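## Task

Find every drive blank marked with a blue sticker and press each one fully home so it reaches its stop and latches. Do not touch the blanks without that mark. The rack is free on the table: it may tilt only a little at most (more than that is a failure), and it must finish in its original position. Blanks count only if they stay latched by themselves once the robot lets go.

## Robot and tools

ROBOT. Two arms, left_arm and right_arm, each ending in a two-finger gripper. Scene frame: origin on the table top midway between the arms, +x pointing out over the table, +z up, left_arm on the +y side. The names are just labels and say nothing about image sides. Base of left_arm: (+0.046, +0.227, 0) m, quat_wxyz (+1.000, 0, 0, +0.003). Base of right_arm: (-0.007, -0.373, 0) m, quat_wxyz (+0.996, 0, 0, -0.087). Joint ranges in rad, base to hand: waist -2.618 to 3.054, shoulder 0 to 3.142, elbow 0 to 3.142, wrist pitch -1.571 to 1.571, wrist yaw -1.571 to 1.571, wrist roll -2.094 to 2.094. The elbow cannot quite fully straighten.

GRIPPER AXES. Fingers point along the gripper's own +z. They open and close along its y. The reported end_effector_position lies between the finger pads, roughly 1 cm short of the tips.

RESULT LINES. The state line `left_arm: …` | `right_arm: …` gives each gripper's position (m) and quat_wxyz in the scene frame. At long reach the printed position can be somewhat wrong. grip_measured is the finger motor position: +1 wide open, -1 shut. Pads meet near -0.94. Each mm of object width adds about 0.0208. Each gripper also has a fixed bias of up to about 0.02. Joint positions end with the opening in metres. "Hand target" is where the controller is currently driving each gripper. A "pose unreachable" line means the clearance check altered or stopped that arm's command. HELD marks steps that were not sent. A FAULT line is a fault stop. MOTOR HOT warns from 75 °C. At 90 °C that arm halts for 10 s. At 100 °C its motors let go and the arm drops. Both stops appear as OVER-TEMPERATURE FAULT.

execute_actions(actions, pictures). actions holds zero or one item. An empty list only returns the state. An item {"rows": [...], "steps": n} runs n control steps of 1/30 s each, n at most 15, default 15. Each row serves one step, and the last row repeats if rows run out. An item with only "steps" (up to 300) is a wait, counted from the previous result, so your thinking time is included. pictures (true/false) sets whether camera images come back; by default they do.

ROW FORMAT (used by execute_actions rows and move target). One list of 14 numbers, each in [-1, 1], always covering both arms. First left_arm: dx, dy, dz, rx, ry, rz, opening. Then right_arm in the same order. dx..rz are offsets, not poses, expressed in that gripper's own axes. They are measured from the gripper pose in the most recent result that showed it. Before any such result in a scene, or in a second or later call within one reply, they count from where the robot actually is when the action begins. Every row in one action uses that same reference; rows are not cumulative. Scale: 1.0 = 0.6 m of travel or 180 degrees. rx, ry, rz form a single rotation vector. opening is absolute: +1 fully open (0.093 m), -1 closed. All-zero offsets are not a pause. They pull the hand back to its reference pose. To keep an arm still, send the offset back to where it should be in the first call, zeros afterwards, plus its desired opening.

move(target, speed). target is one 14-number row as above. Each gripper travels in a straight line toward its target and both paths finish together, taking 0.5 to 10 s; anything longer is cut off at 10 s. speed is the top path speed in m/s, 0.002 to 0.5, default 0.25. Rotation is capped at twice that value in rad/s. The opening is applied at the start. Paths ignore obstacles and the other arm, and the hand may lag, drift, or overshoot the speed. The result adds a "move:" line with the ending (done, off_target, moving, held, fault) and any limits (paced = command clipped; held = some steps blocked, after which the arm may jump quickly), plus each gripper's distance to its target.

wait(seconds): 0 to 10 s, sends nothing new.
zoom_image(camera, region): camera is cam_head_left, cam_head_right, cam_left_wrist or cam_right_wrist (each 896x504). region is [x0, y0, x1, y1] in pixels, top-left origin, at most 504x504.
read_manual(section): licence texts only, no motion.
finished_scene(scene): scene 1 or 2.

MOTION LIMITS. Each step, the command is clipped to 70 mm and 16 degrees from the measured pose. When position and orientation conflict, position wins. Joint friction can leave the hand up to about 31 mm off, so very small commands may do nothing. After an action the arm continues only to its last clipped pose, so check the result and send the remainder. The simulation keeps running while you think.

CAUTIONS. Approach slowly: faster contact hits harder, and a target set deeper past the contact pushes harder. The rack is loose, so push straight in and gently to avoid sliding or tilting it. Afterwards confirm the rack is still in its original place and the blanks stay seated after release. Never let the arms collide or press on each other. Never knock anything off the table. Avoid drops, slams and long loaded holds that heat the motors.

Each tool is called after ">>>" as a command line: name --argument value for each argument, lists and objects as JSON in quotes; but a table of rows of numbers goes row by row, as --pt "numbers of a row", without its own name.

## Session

>>> execute_actions --actions '[]'

>>> zoom_image --camera "cam_head_left" --region '[240,40,600,240]'

Scene clock: 0.00 s of 4500.00 s.
left_arm: end_effector_position=(+0.3351, +0.5310, +0.2298) grip_measured=+0.988 end_effector_quat_wxyz=(-0.082, +0.428, +0.752, +0.495) | right_arm: end_effector_position=(+0.5991, -0.2053, +0.2943) grip_measured=+0.992 end_effector_quat_wxyz=(+0.699, -0.400, +0.592, +0.040)
Joint positions: left_arm=[ 0.605  1.412  1.099 -0.294 -0.517  1.921  0.093] | right_arm=[ 0.311  2.102  1.697  0.382 -0.514 -0.548  0.093]
Joint velocities: left_arm=[-0.002  0.007 -0.002 -0.066  0.022  0.022 -0.   ] | right_arm=[-0.007  0.007 -0.007  0.037 -0.022  0.037  0.   ]
Motor temperatures (°C, as the motors report them): left_arm=[25 27 25 27 26 24] | right_arm=[25 24 26 26 25 25]
Hand target (left_arm): +0.335, +0.531, +0.230; -0.082, +0.428, +0.752, +0.495
Hand target (right_arm): +0.599, -0.205, +0.294; +0.699, -0.400, +0.592, +0.040

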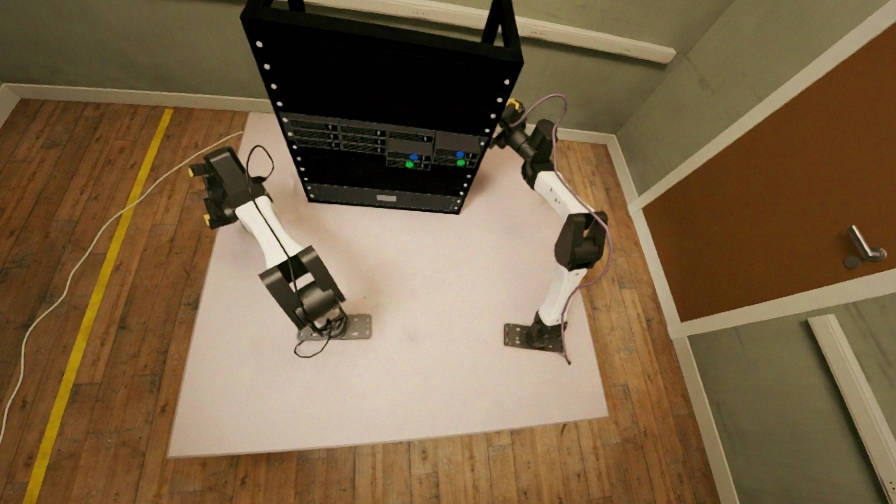

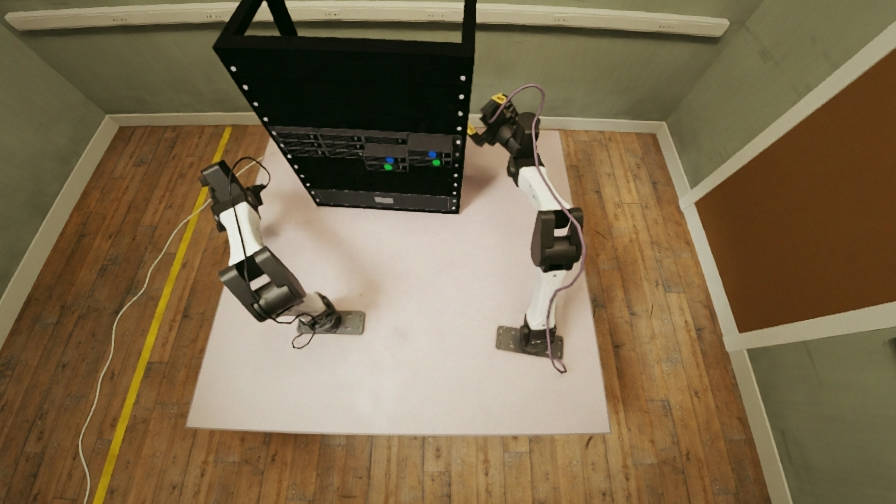

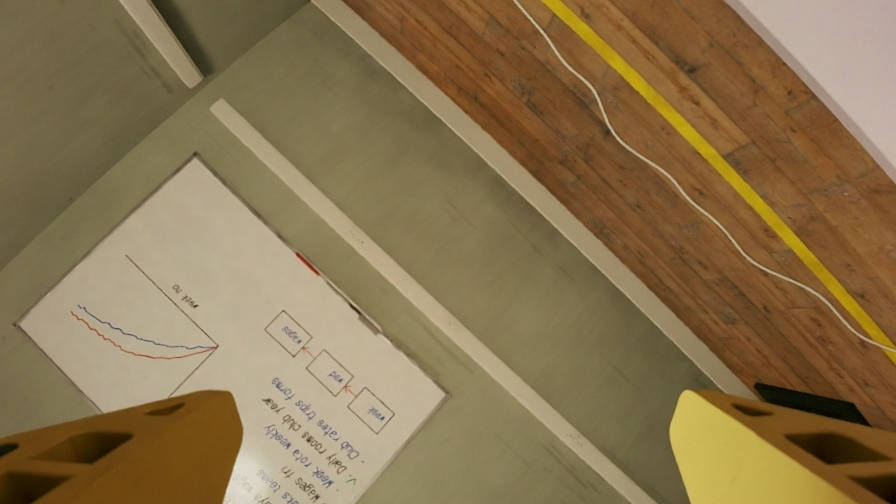

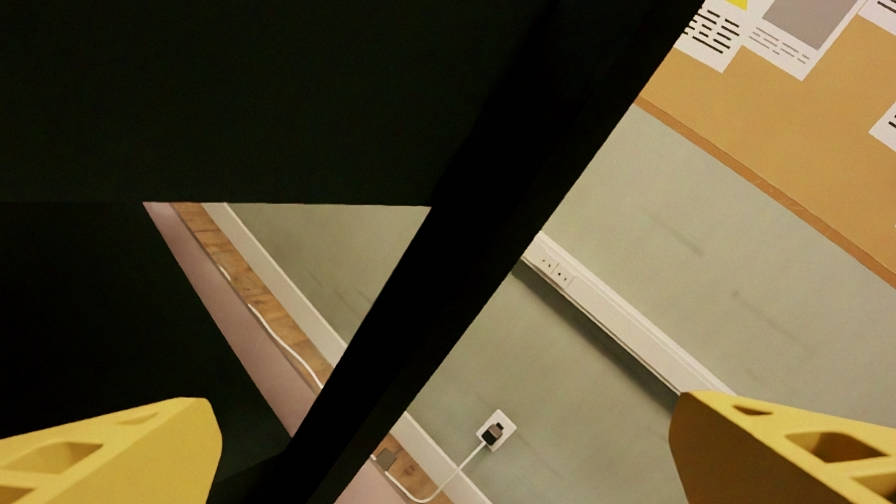

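Region (240, 40, 600, 240) of cam_head_left's 896x504 image, scaled by 1.400, with more detail than that image has.

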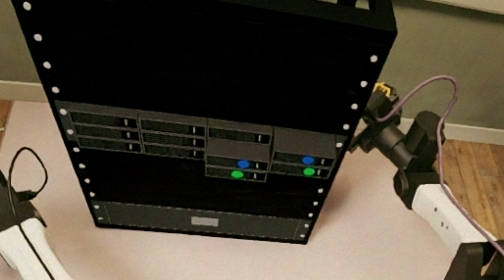

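>>> move --target '[-0.331,0.005,-0.778,0.127,-0.364,-0.47,-1,0,0,0,0,0,0,1]'

Scene clock: 7.60 s of 4500.00 s.
left_arm: end_effector_position=(+0.3212, +0.0372, +0.3539) grip_measured=-1.000 end_effector_quat_wxyz=(+0.554, +0.006, +0.832, +0.002) | right_arm: end_effector_position=(+0.5991, -0.2053, +0.2943) grip_measured=+0.992 end_effector_quat_wxyz=(+0.699, -0.400, +0.592, +0.040)
Joint positions: left_arm=[-1.014  1.24   1.412 -0.834 -0.893 -0.534  0.   ] | right_arm=[ 0.311  2.102  1.697  0.382 -0.514 -0.548  0.093]
Joint velocities: left_arm=[ 0.012 -0.002  0.007 -0.037  0.066 -0.051  0.   ] | right_arm=[-0.012 -0.012 -0.002 -0.051 -0.007  0.022 -0.   ]
Motor temperatures (°C, as the motors report them): left_arm=[25 27 27 30 26 24] | right_arm=[25 28 27 28 25 25]
Hand target (left_arm): +0.324, +0.031, +0.357; +0.559, -0.001, +0.829, -0.001
Hand target (right_arm): +0.599, -0.205, +0.294; +0.699, -0.400, +0.592, +0.040
Off the commanded pose (left_arm): 0.003 m, 1 deg.
Off the commanded pose (right_arm): 0.000 m, 0 deg.
After step 90, 0.10 s passed at rest.
move: done

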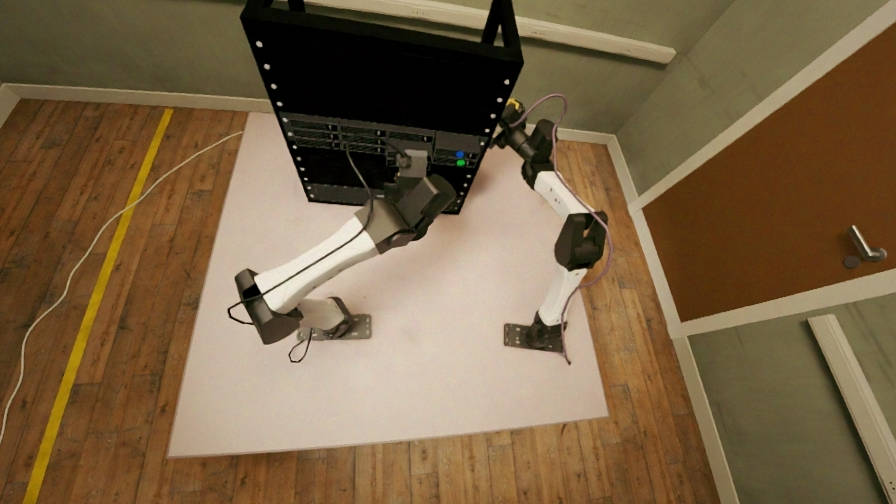

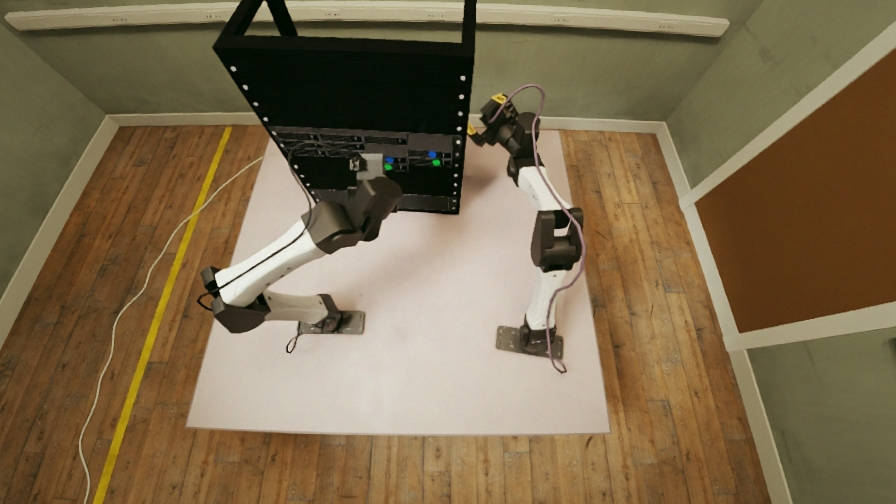

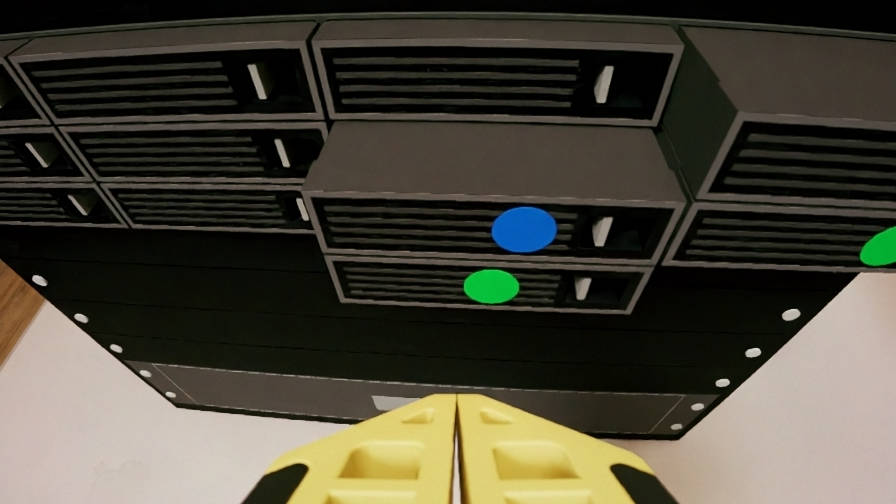

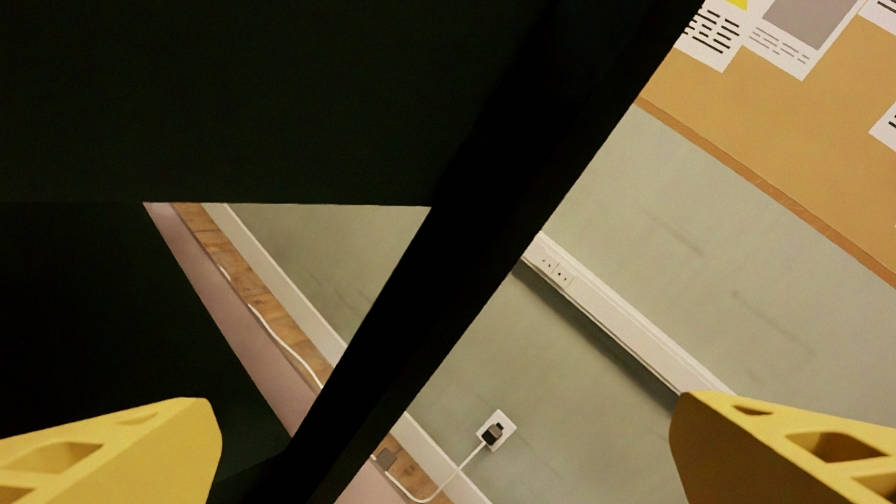

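>>> move --target '[-0.033,0,0.08,0,0,0,-1,0,0,0,0,0,0,1]' --speed 0.05

Scene clock: 10.17 s of 4500.00 s.
left_arm: end_effector_position=(+0.3678, +0.0436, +0.3506) grip_measured=-1.000 end_effector_quat_wxyz=(+0.554, +0.004, +0.832, +0.007) | right_arm: end_effector_position=(+0.5991, -0.2053, +0.2943) grip_measured=+0.992 end_effector_quat_wxyz=(+0.699, -0.400, +0.592, +0.040)
Joint positions: left_arm=[-0.845  1.299  1.412 -0.677 -0.764 -0.395  0.   ] | right_arm=[ 0.311  2.102  1.697  0.382 -0.514 -0.548  0.093]
Joint velocities: left_arm=[ 0.007  0.012 -0.002 -0.066  0.066  0.022  0.   ] | right_arm=[-0.017 -0.002  0.002 -0.051 -0.081  0.022 -0.001]
Motor temperatures (°C, as the motors report them): left_arm=[25 27 27 30 26 24] | right_arm=[25 29 28 28 25 25]
Hand target (left_arm): +0.374, +0.038, +0.354; +0.556, +0.006, +0.831, +0.002
Hand target (right_arm): +0.599, -0.205, +0.294; +0.699, -0.400, +0.592, +0.040
Off the commanded pose (left_arm): 0.009 m, 1 deg.
Off the commanded pose (right_arm): 0.000 m, 0 deg.
move: done

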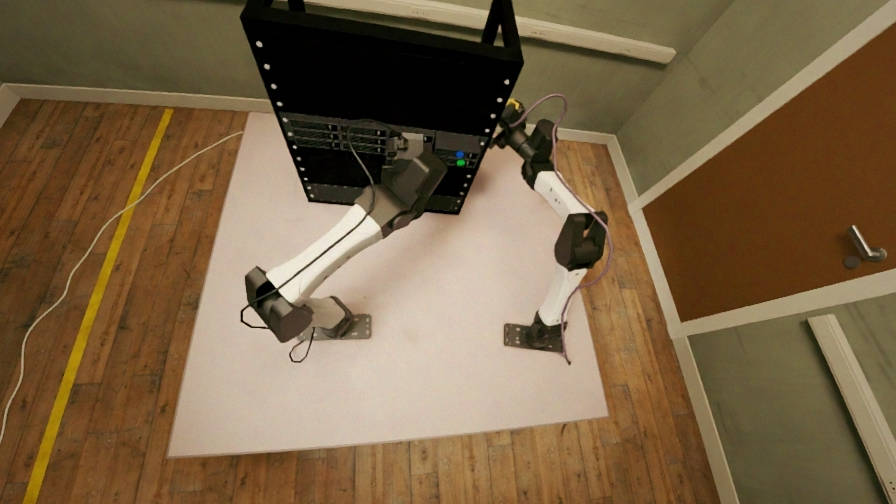

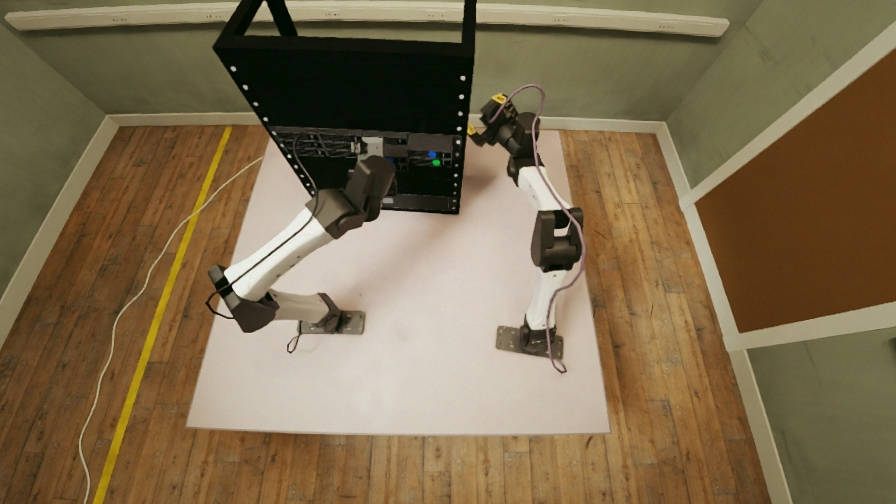

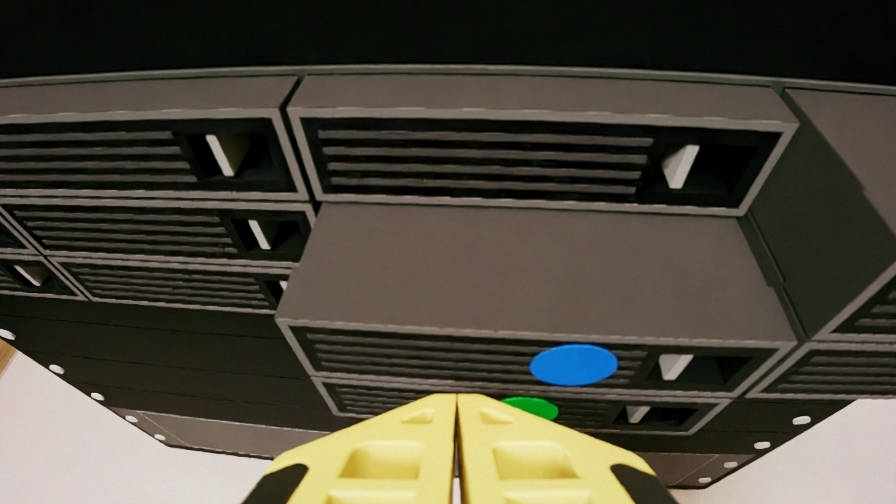

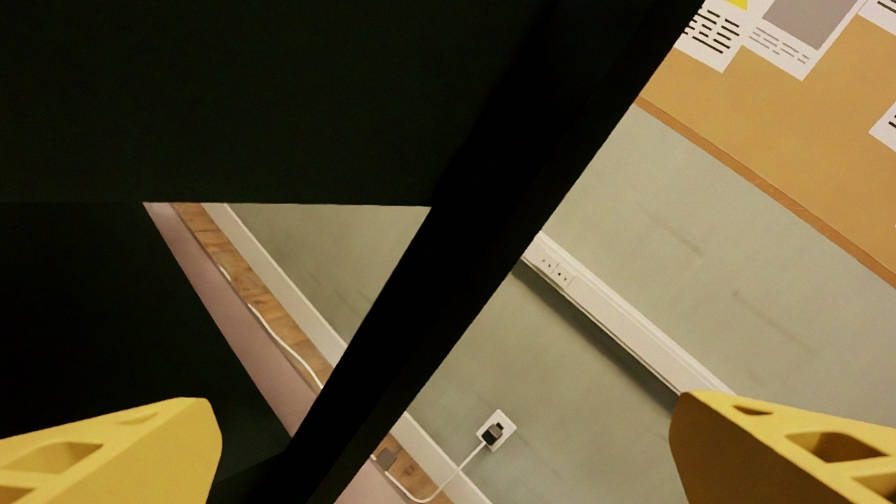

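>>> move --target '[-0.009,-0.012,-0.005,0,0,0,-1,0,0,0,0,0,0,1]' --speed 0.04

Scene clock: 11.93 s of 4500.00 s.
left_arm: end_effector_position=(+0.3655, +0.0401, +0.3619) grip_measured=-1.000 end_effector_quat_wxyz=(+0.562, +0.001, +0.827, -0.003) | right_arm: end_effector_position=(+0.5991, -0.2053, +0.2943) grip_measured=+0.992 end_effector_quat_wxyz=(+0.699, -0.400, +0.592, +0.040)
Joint positions: left_arm=[-0.858  1.299  1.441 -0.68  -0.769 -0.398  0.   ] | right_arm=[ 0.311  2.102  1.697  0.382 -0.514 -0.548  0.093]
Joint velocities: left_arm=[-0.007  0.012  0.002 -0.007  0.022 -0.051  0.   ] | right_arm=[-0.007 -0.012  0.007  0.022  0.007 -0.007 -0.   ]
Motor temperatures (°C, as the motors report them): left_arm=[25 27 28 31 26 24] | right_arm=[25 30 28 29 25 25]
Hand target (left_arm): +0.367, +0.036, +0.356; +0.555, +0.004, +0.832, +0.007
Hand target (right_arm): +0.599, -0.205, +0.294; +0.699, -0.400, +0.592, +0.040
Off the commanded pose (left_arm): 0.007 m, 2 deg.
Off the commanded pose (right_arm): 0.000 m, 0 deg.
move: done

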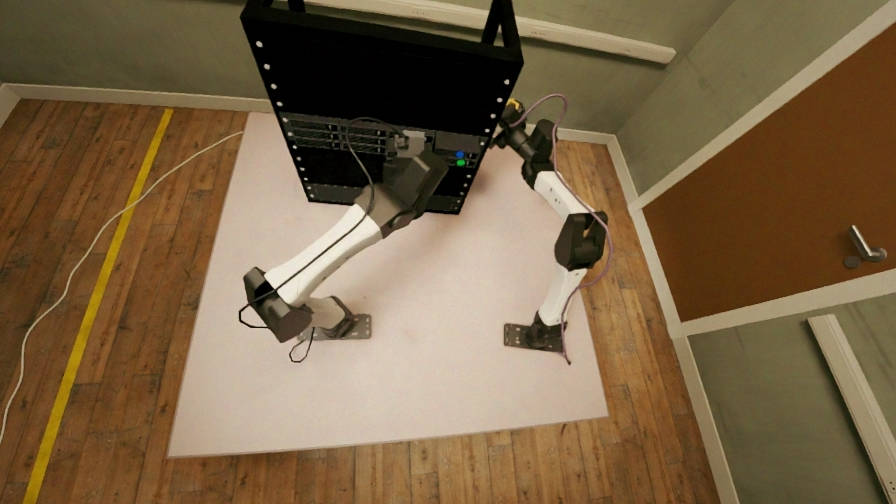

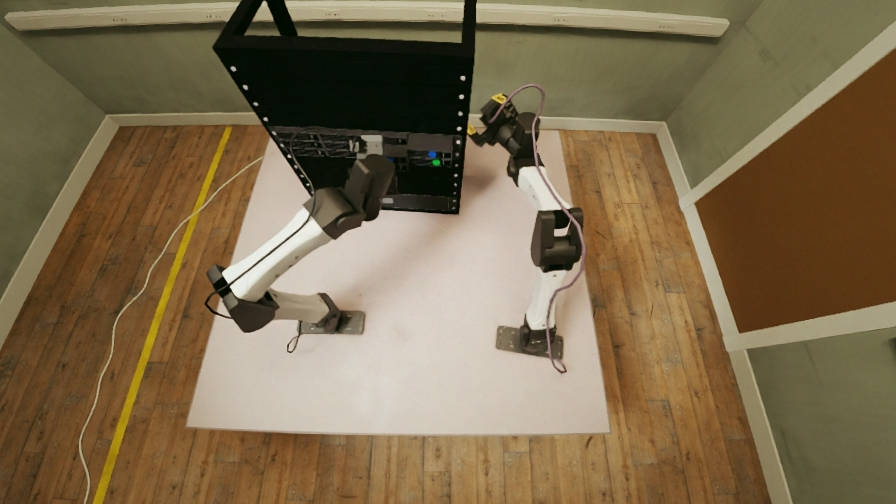

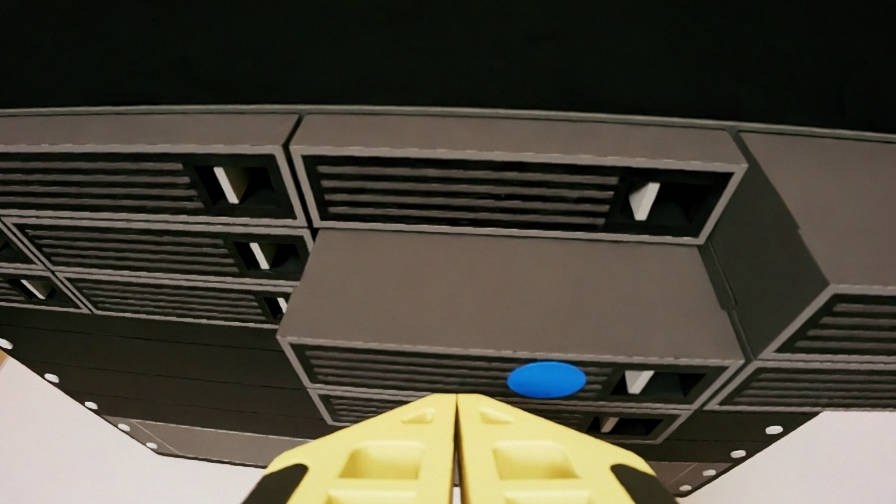

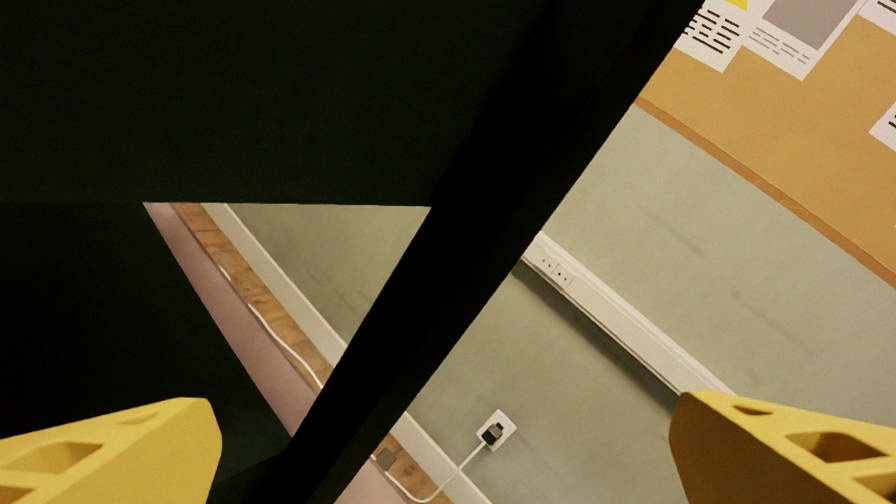

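>>> move --target '[-0.02,-0.01,0.165,0,0,0,-1,0,0,0,0,0,0,1]' --speed 0.03

>>> move --target '[0.02,0,-0.15,0,0,0,-1,0,0,0,0,0,0,1]' --speed 0.15

>>> move --target '[0,-0.18,0,0,0,0,-1,0,0,0,0,0,0,1]' --speed 0.15

Scene clock: 18.20 s of 4500.00 s.
left_arm: end_effector_position=(+0.4165, +0.0454, +0.3634) grip_measured=-1.000 end_effector_quat_wxyz=(+0.571, +0.009, +0.821, -0.019) | right_arm: end_effector_position=(+0.5991, -0.2053, +0.2943) grip_measured=+0.992 end_effector_quat_wxyz=(+0.699, -0.400, +0.592, +0.040)
Joint positions: left_arm=[-0.695  1.375  1.46  -0.519 -0.599 -0.279  0.   ] | right_arm=[ 0.311  2.102  1.697  0.382 -0.514 -0.548  0.093]
Joint velocities: left_arm=[-0.007 -0.007  0.017  0.051  0.051  0.022  0.   ] | right_arm=[-0.012  0.002 -0.002  0.051  0.022  0.007 -0.   ]
Motor temperatures (°C, as the motors report them): left_arm=[25 27 28 32 26 24] | right_arm=[25 33 29 30 25 25]
Hand target (left_arm): +0.455, +0.040, +0.333; +0.562, +0.001, +0.827, -0.003
Hand target (right_arm): +0.599, -0.205, +0.294; +0.699, -0.400, +0.592, +0.040
Off the commanded pose (left_arm): 0.054 m, 2 deg.
Off the commanded pose (right_arm): 0.000 m, 0 deg.
move: off_target (left_arm)

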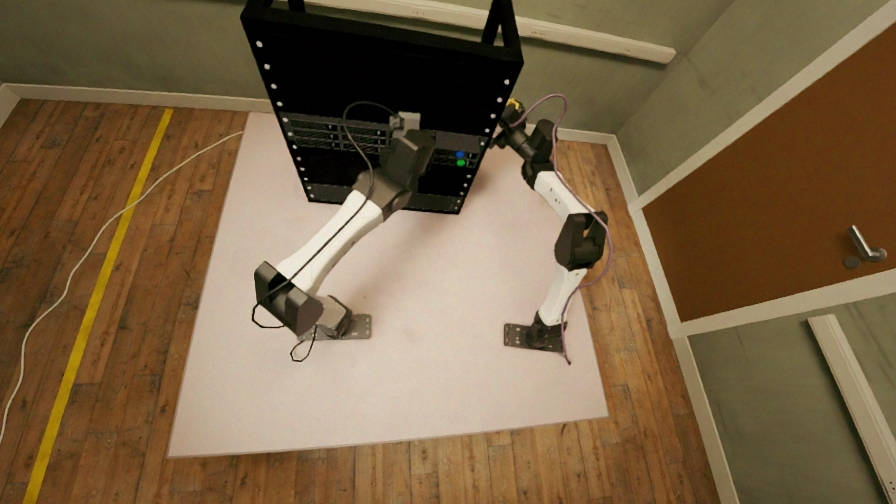

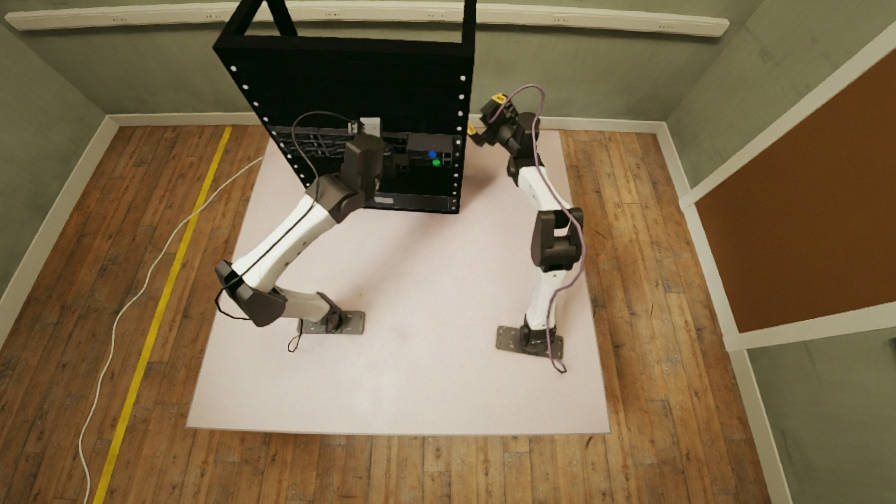

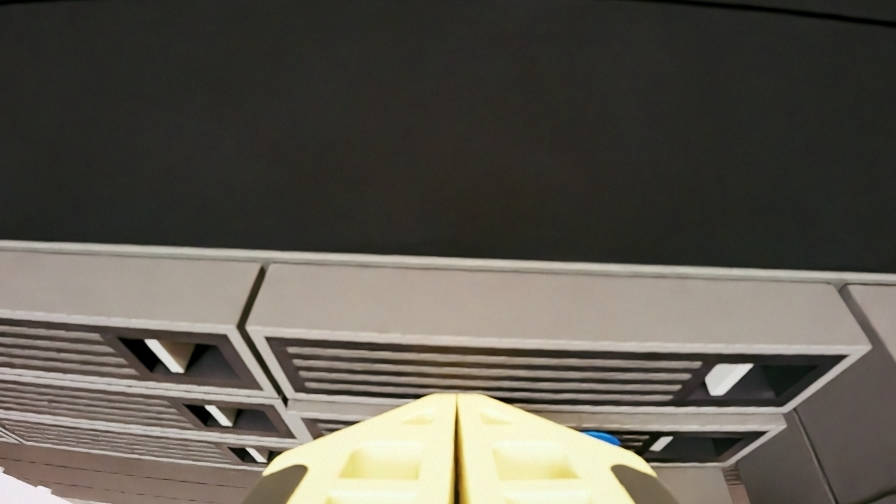

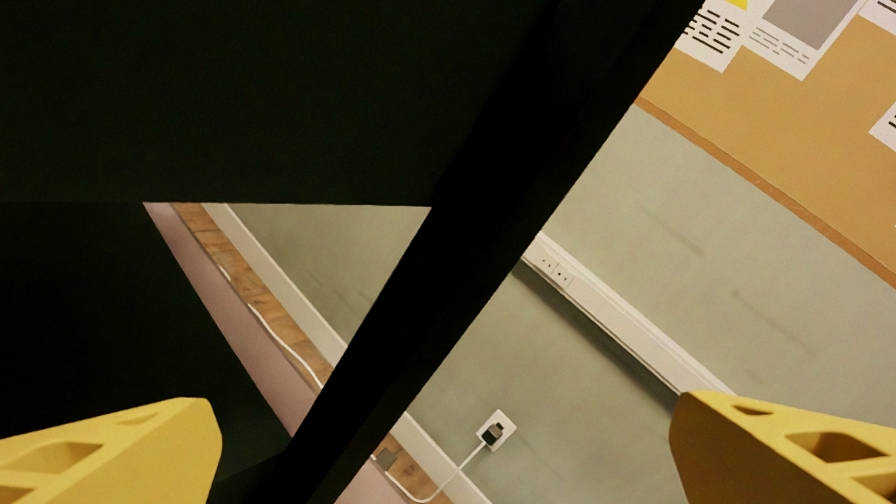

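Scene clock: 19.47 s of 4500.00 s.
left_arm: end_effector_position=(+0.3315, +0.0427, +0.3796) grip_measured=-1.000 end_effector_quat_wxyz=(+0.568, +0.012, +0.823, -0.020) | right_arm: end_effector_position=(+0.5991, -0.2053, +0.2943) grip_measured=+0.992 end_effector_quat_wxyz=(+0.699, -0.400, +0.592, +0.040)
Joint positions: left_arm=[-0.951  1.225  1.461 -0.78  -0.818 -0.436  0.   ] | right_arm=[ 0.311  2.102  1.697  0.382 -0.514 -0.548  0.093]
Joint velocities: left_arm=[-0.002  0.007 -0.007 -0.022 -0.051  0.007  0.   ] | right_arm=[ 0.012  0.022  0.002  0.037  0.022 -0.051 -0.001]
Motor temperatures (°C, as the motors report them): left_arm=[25 27 29 32 26 24] | right_arm=[25 33 29 30 25 25]
Hand target (left_arm): +0.327, +0.047, +0.384; +0.570, +0.008, +0.822, -0.020
Hand target (right_arm): +0.599, -0.205, +0.294; +0.699, -0.400, +0.592, +0.040
Off the commanded pose (left_arm): 0.008 m, 1 deg.
Off the commanded pose (right_arm): 0.000 m, 0 deg.
move: done

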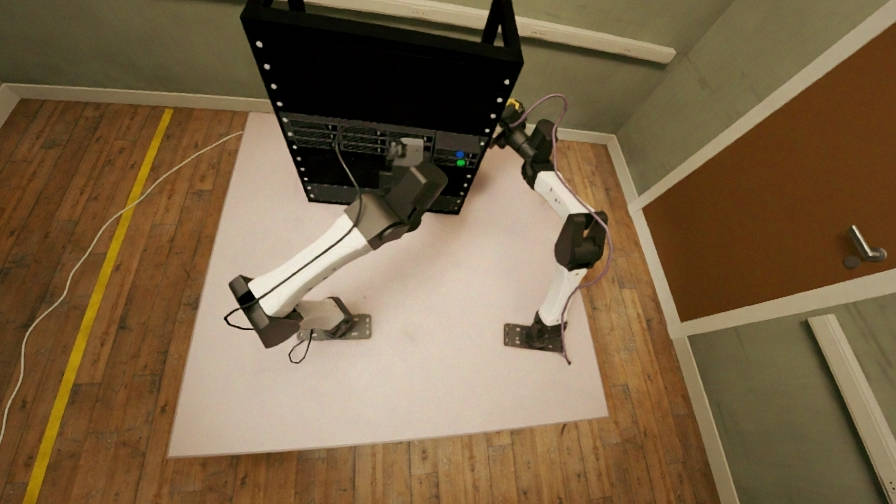

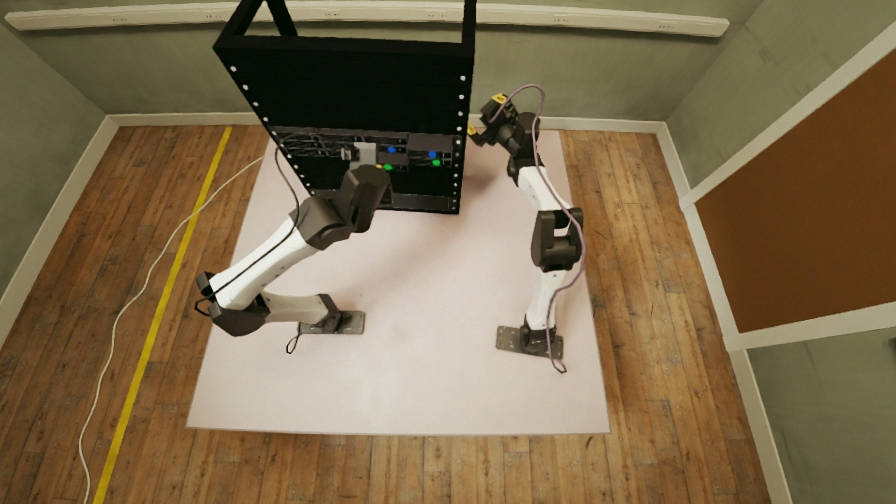

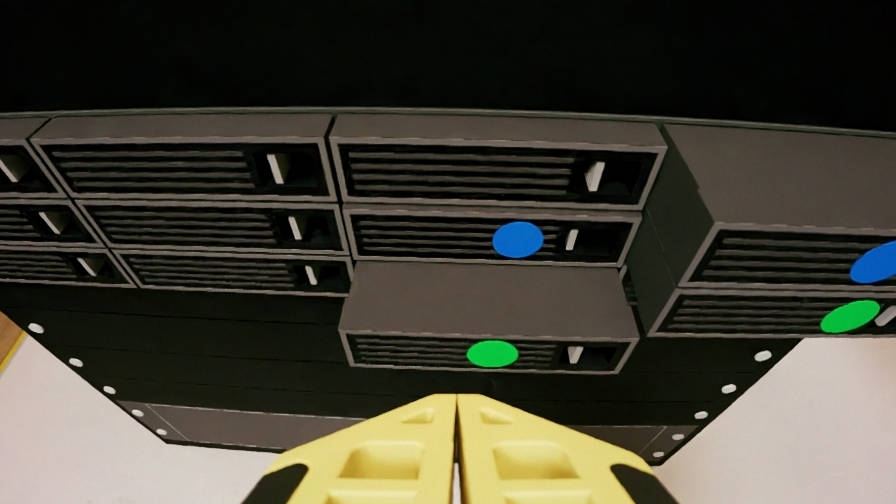

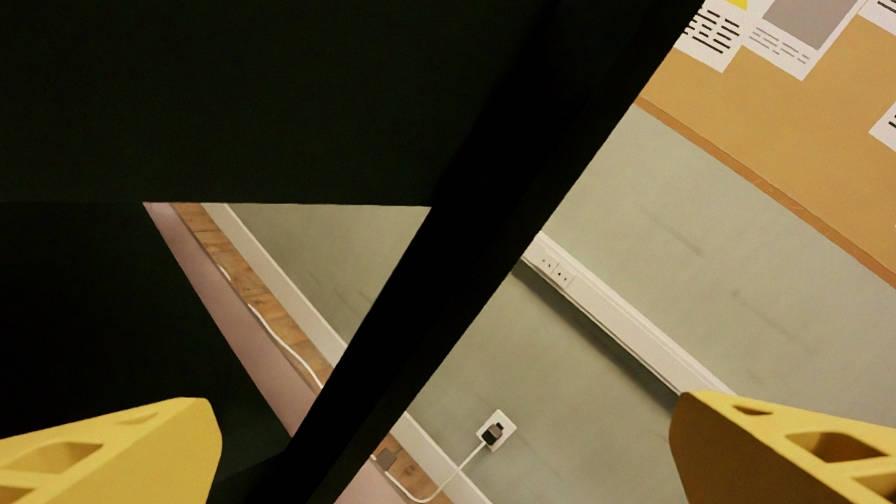

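Scene clock: 20.77 s of 4500.00 s.
left_arm: end_effector_position=(+0.3272, -0.0635, +0.3826) grip_measured=-1.000 end_effector_quat_wxyz=(+0.569, +0.011, +0.822, -0.030) | right_arm: end_effector_position=(+0.5991, -0.2053, +0.2943) grip_measured=+0.992 end_effector_quat_wxyz=(+0.699, -0.400, +0.592, +0.040)
Joint positions: left_arm=[-1.162  1.578  1.792 -0.894 -0.98  -0.631  0.   ] | right_arm=[ 0.311  2.102  1.697  0.382 -0.514 -0.548  0.093]
Joint velocities: left_arm=[ 0.002  0.017  0.017 -0.081  0.007 -0.066  0.   ] | right_arm=[ 0.002 -0.012  0.012  0.051  0.007 -0.007 -0.001]
Motor temperatures (°C, as the motors report them): left_arm=[25 27 29 32 26 24] | right_arm=[25 34 29 30 25 25]
Hand target (left_arm): +0.327, -0.066, +0.379; +0.567, +0.012, +0.823, -0.020
Hand target (right_arm): +0.599, -0.205, +0.294; +0.699, -0.400, +0.592, +0.040
Off the commanded pose (left_arm): 0.002 m, 1 deg.
Off the commanded pose (right_arm): 0.000 m, 0 deg.
move: done

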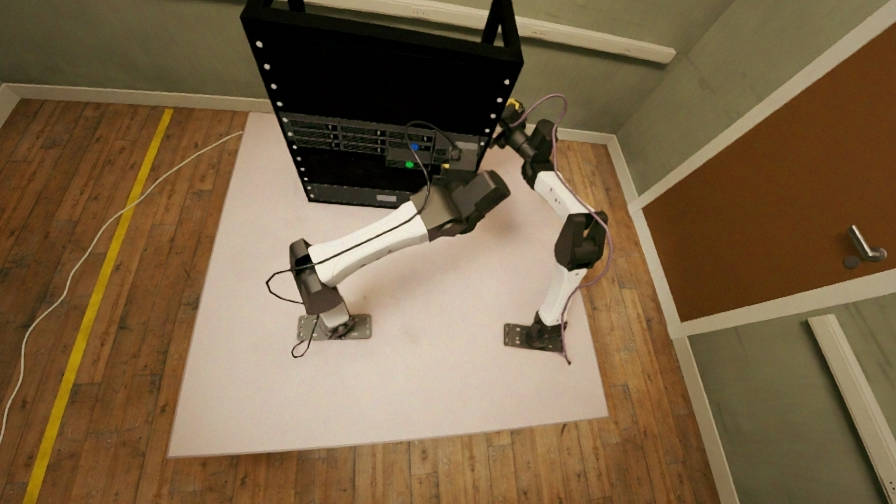

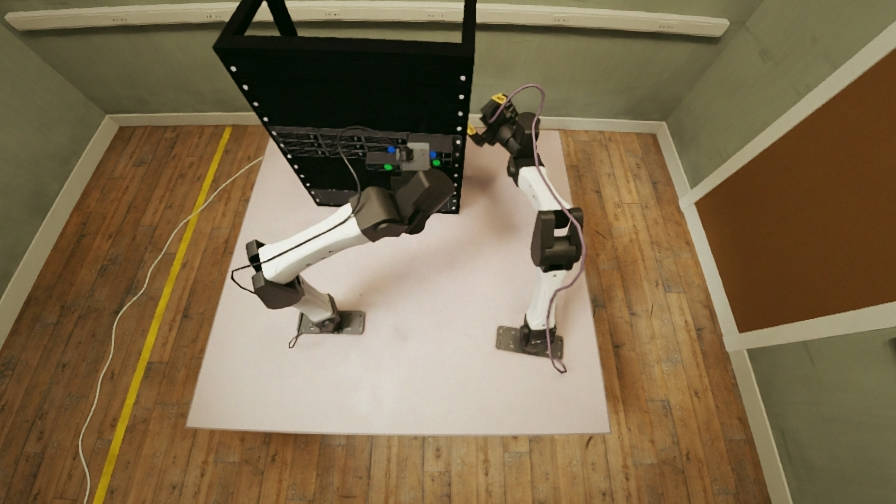

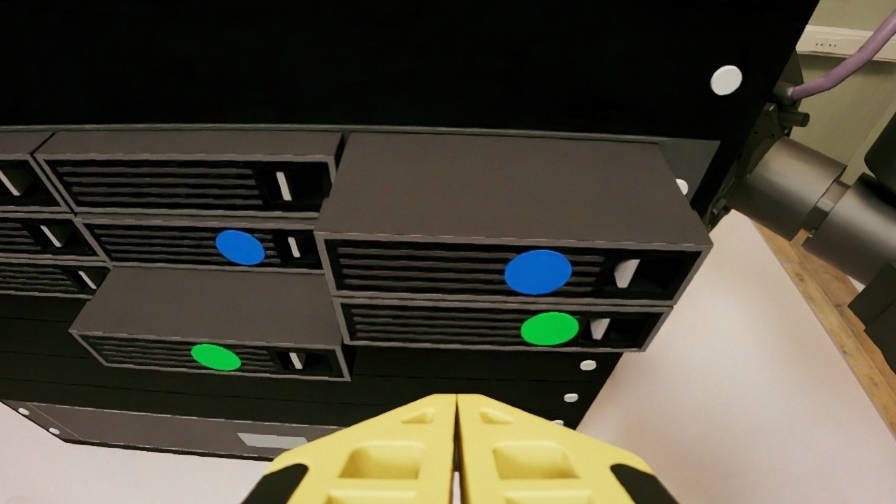

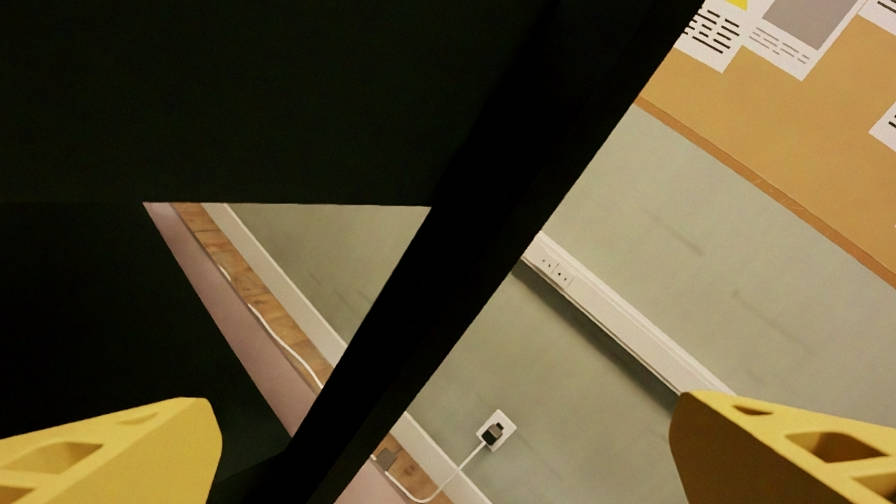

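The first is still slightly proud; I'll redo it afterward.

>>> move --target '[-0.03,-0.015,0.09,0,0,0,-1,0,0,0,0,0,0,1]' --speed 0.04

Scene clock: 26.63 s of 4500.00 s.
left_arm: end_effector_position=(+0.3722, -0.0640, +0.3841) grip_measured=-1.000 end_effector_quat_wxyz=(+0.570, +0.011, +0.821, -0.025) | right_arm: end_effector_position=(+0.5991, -0.2053, +0.2943) grip_measured=+0.992 end_effector_quat_wxyz=(+0.699, -0.400, +0.592, +0.040)
Joint positions: left_arm=[-1.039  1.64   1.836 -0.782 -0.89  -0.506  0.   ] | right_arm=[ 0.311  2.102  1.697  0.382 -0.514 -0.548  0.093]
Joint velocities: left_arm=[-0.017 -0.012 -0.007 -0.037 -0.051 -0.007  0.   ] | right_arm=[ 0.007  0.002 -0.007 -0.007  0.11   0.066  0.001]
Motor temperatures (°C, as the motors report them): left_arm=[25 28 29 32 26 24] | right_arm=[25 36 30 31 25 25]
Hand target (left_arm): +0.384, -0.074, +0.381; +0.570, +0.011, +0.821, -0.030
Hand target (right_arm): +0.599, -0.205, +0.294; +0.699, -0.400, +0.592, +0.040
Off the commanded pose (left_arm): 0.016 m, 1 deg.
Off the commanded pose (right_arm): 0.000 m, 0 deg.
After step 90, 1.20 s passed at rest.
move: off_target (left_arm)

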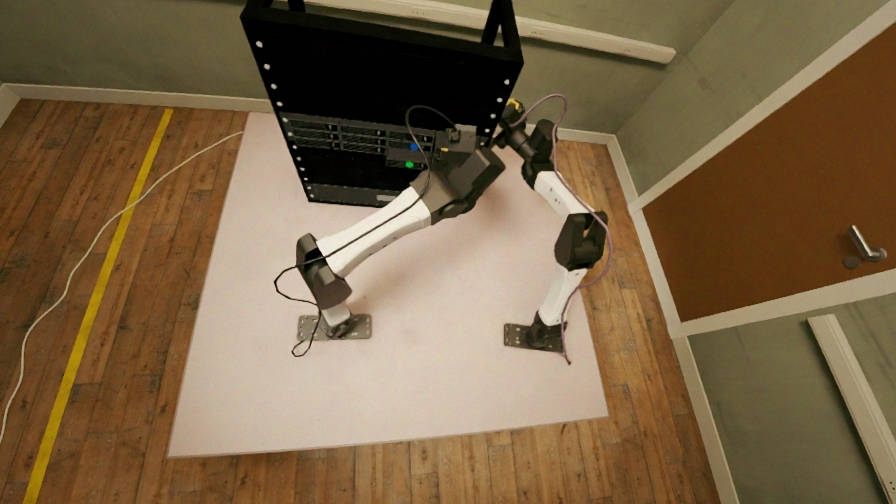

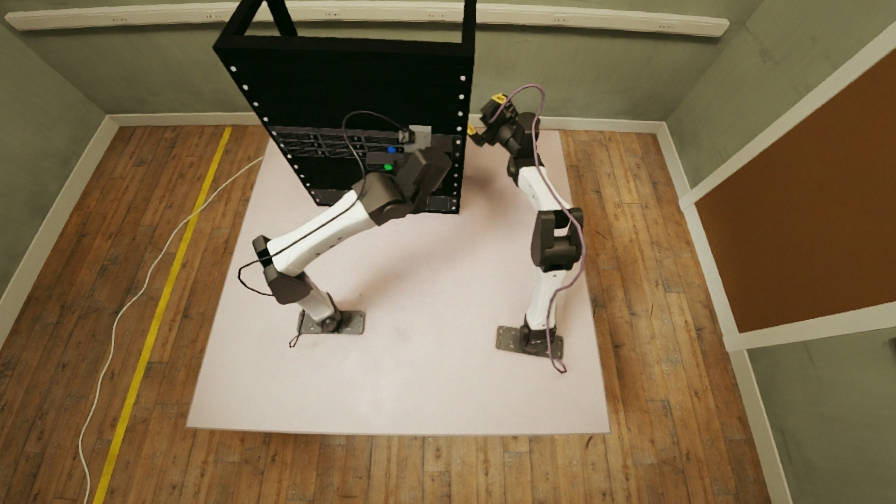

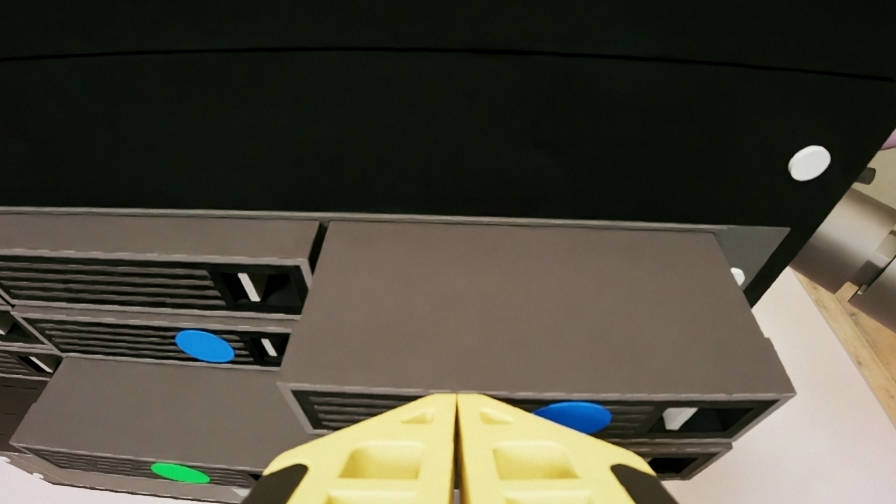

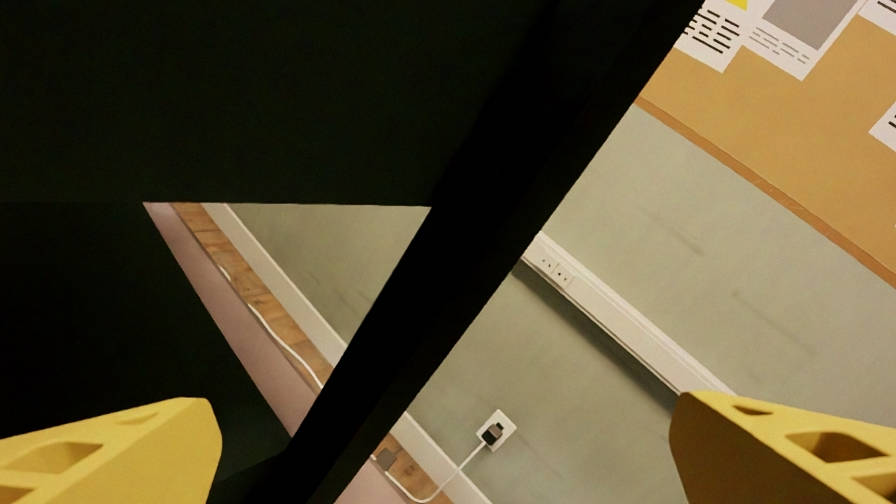

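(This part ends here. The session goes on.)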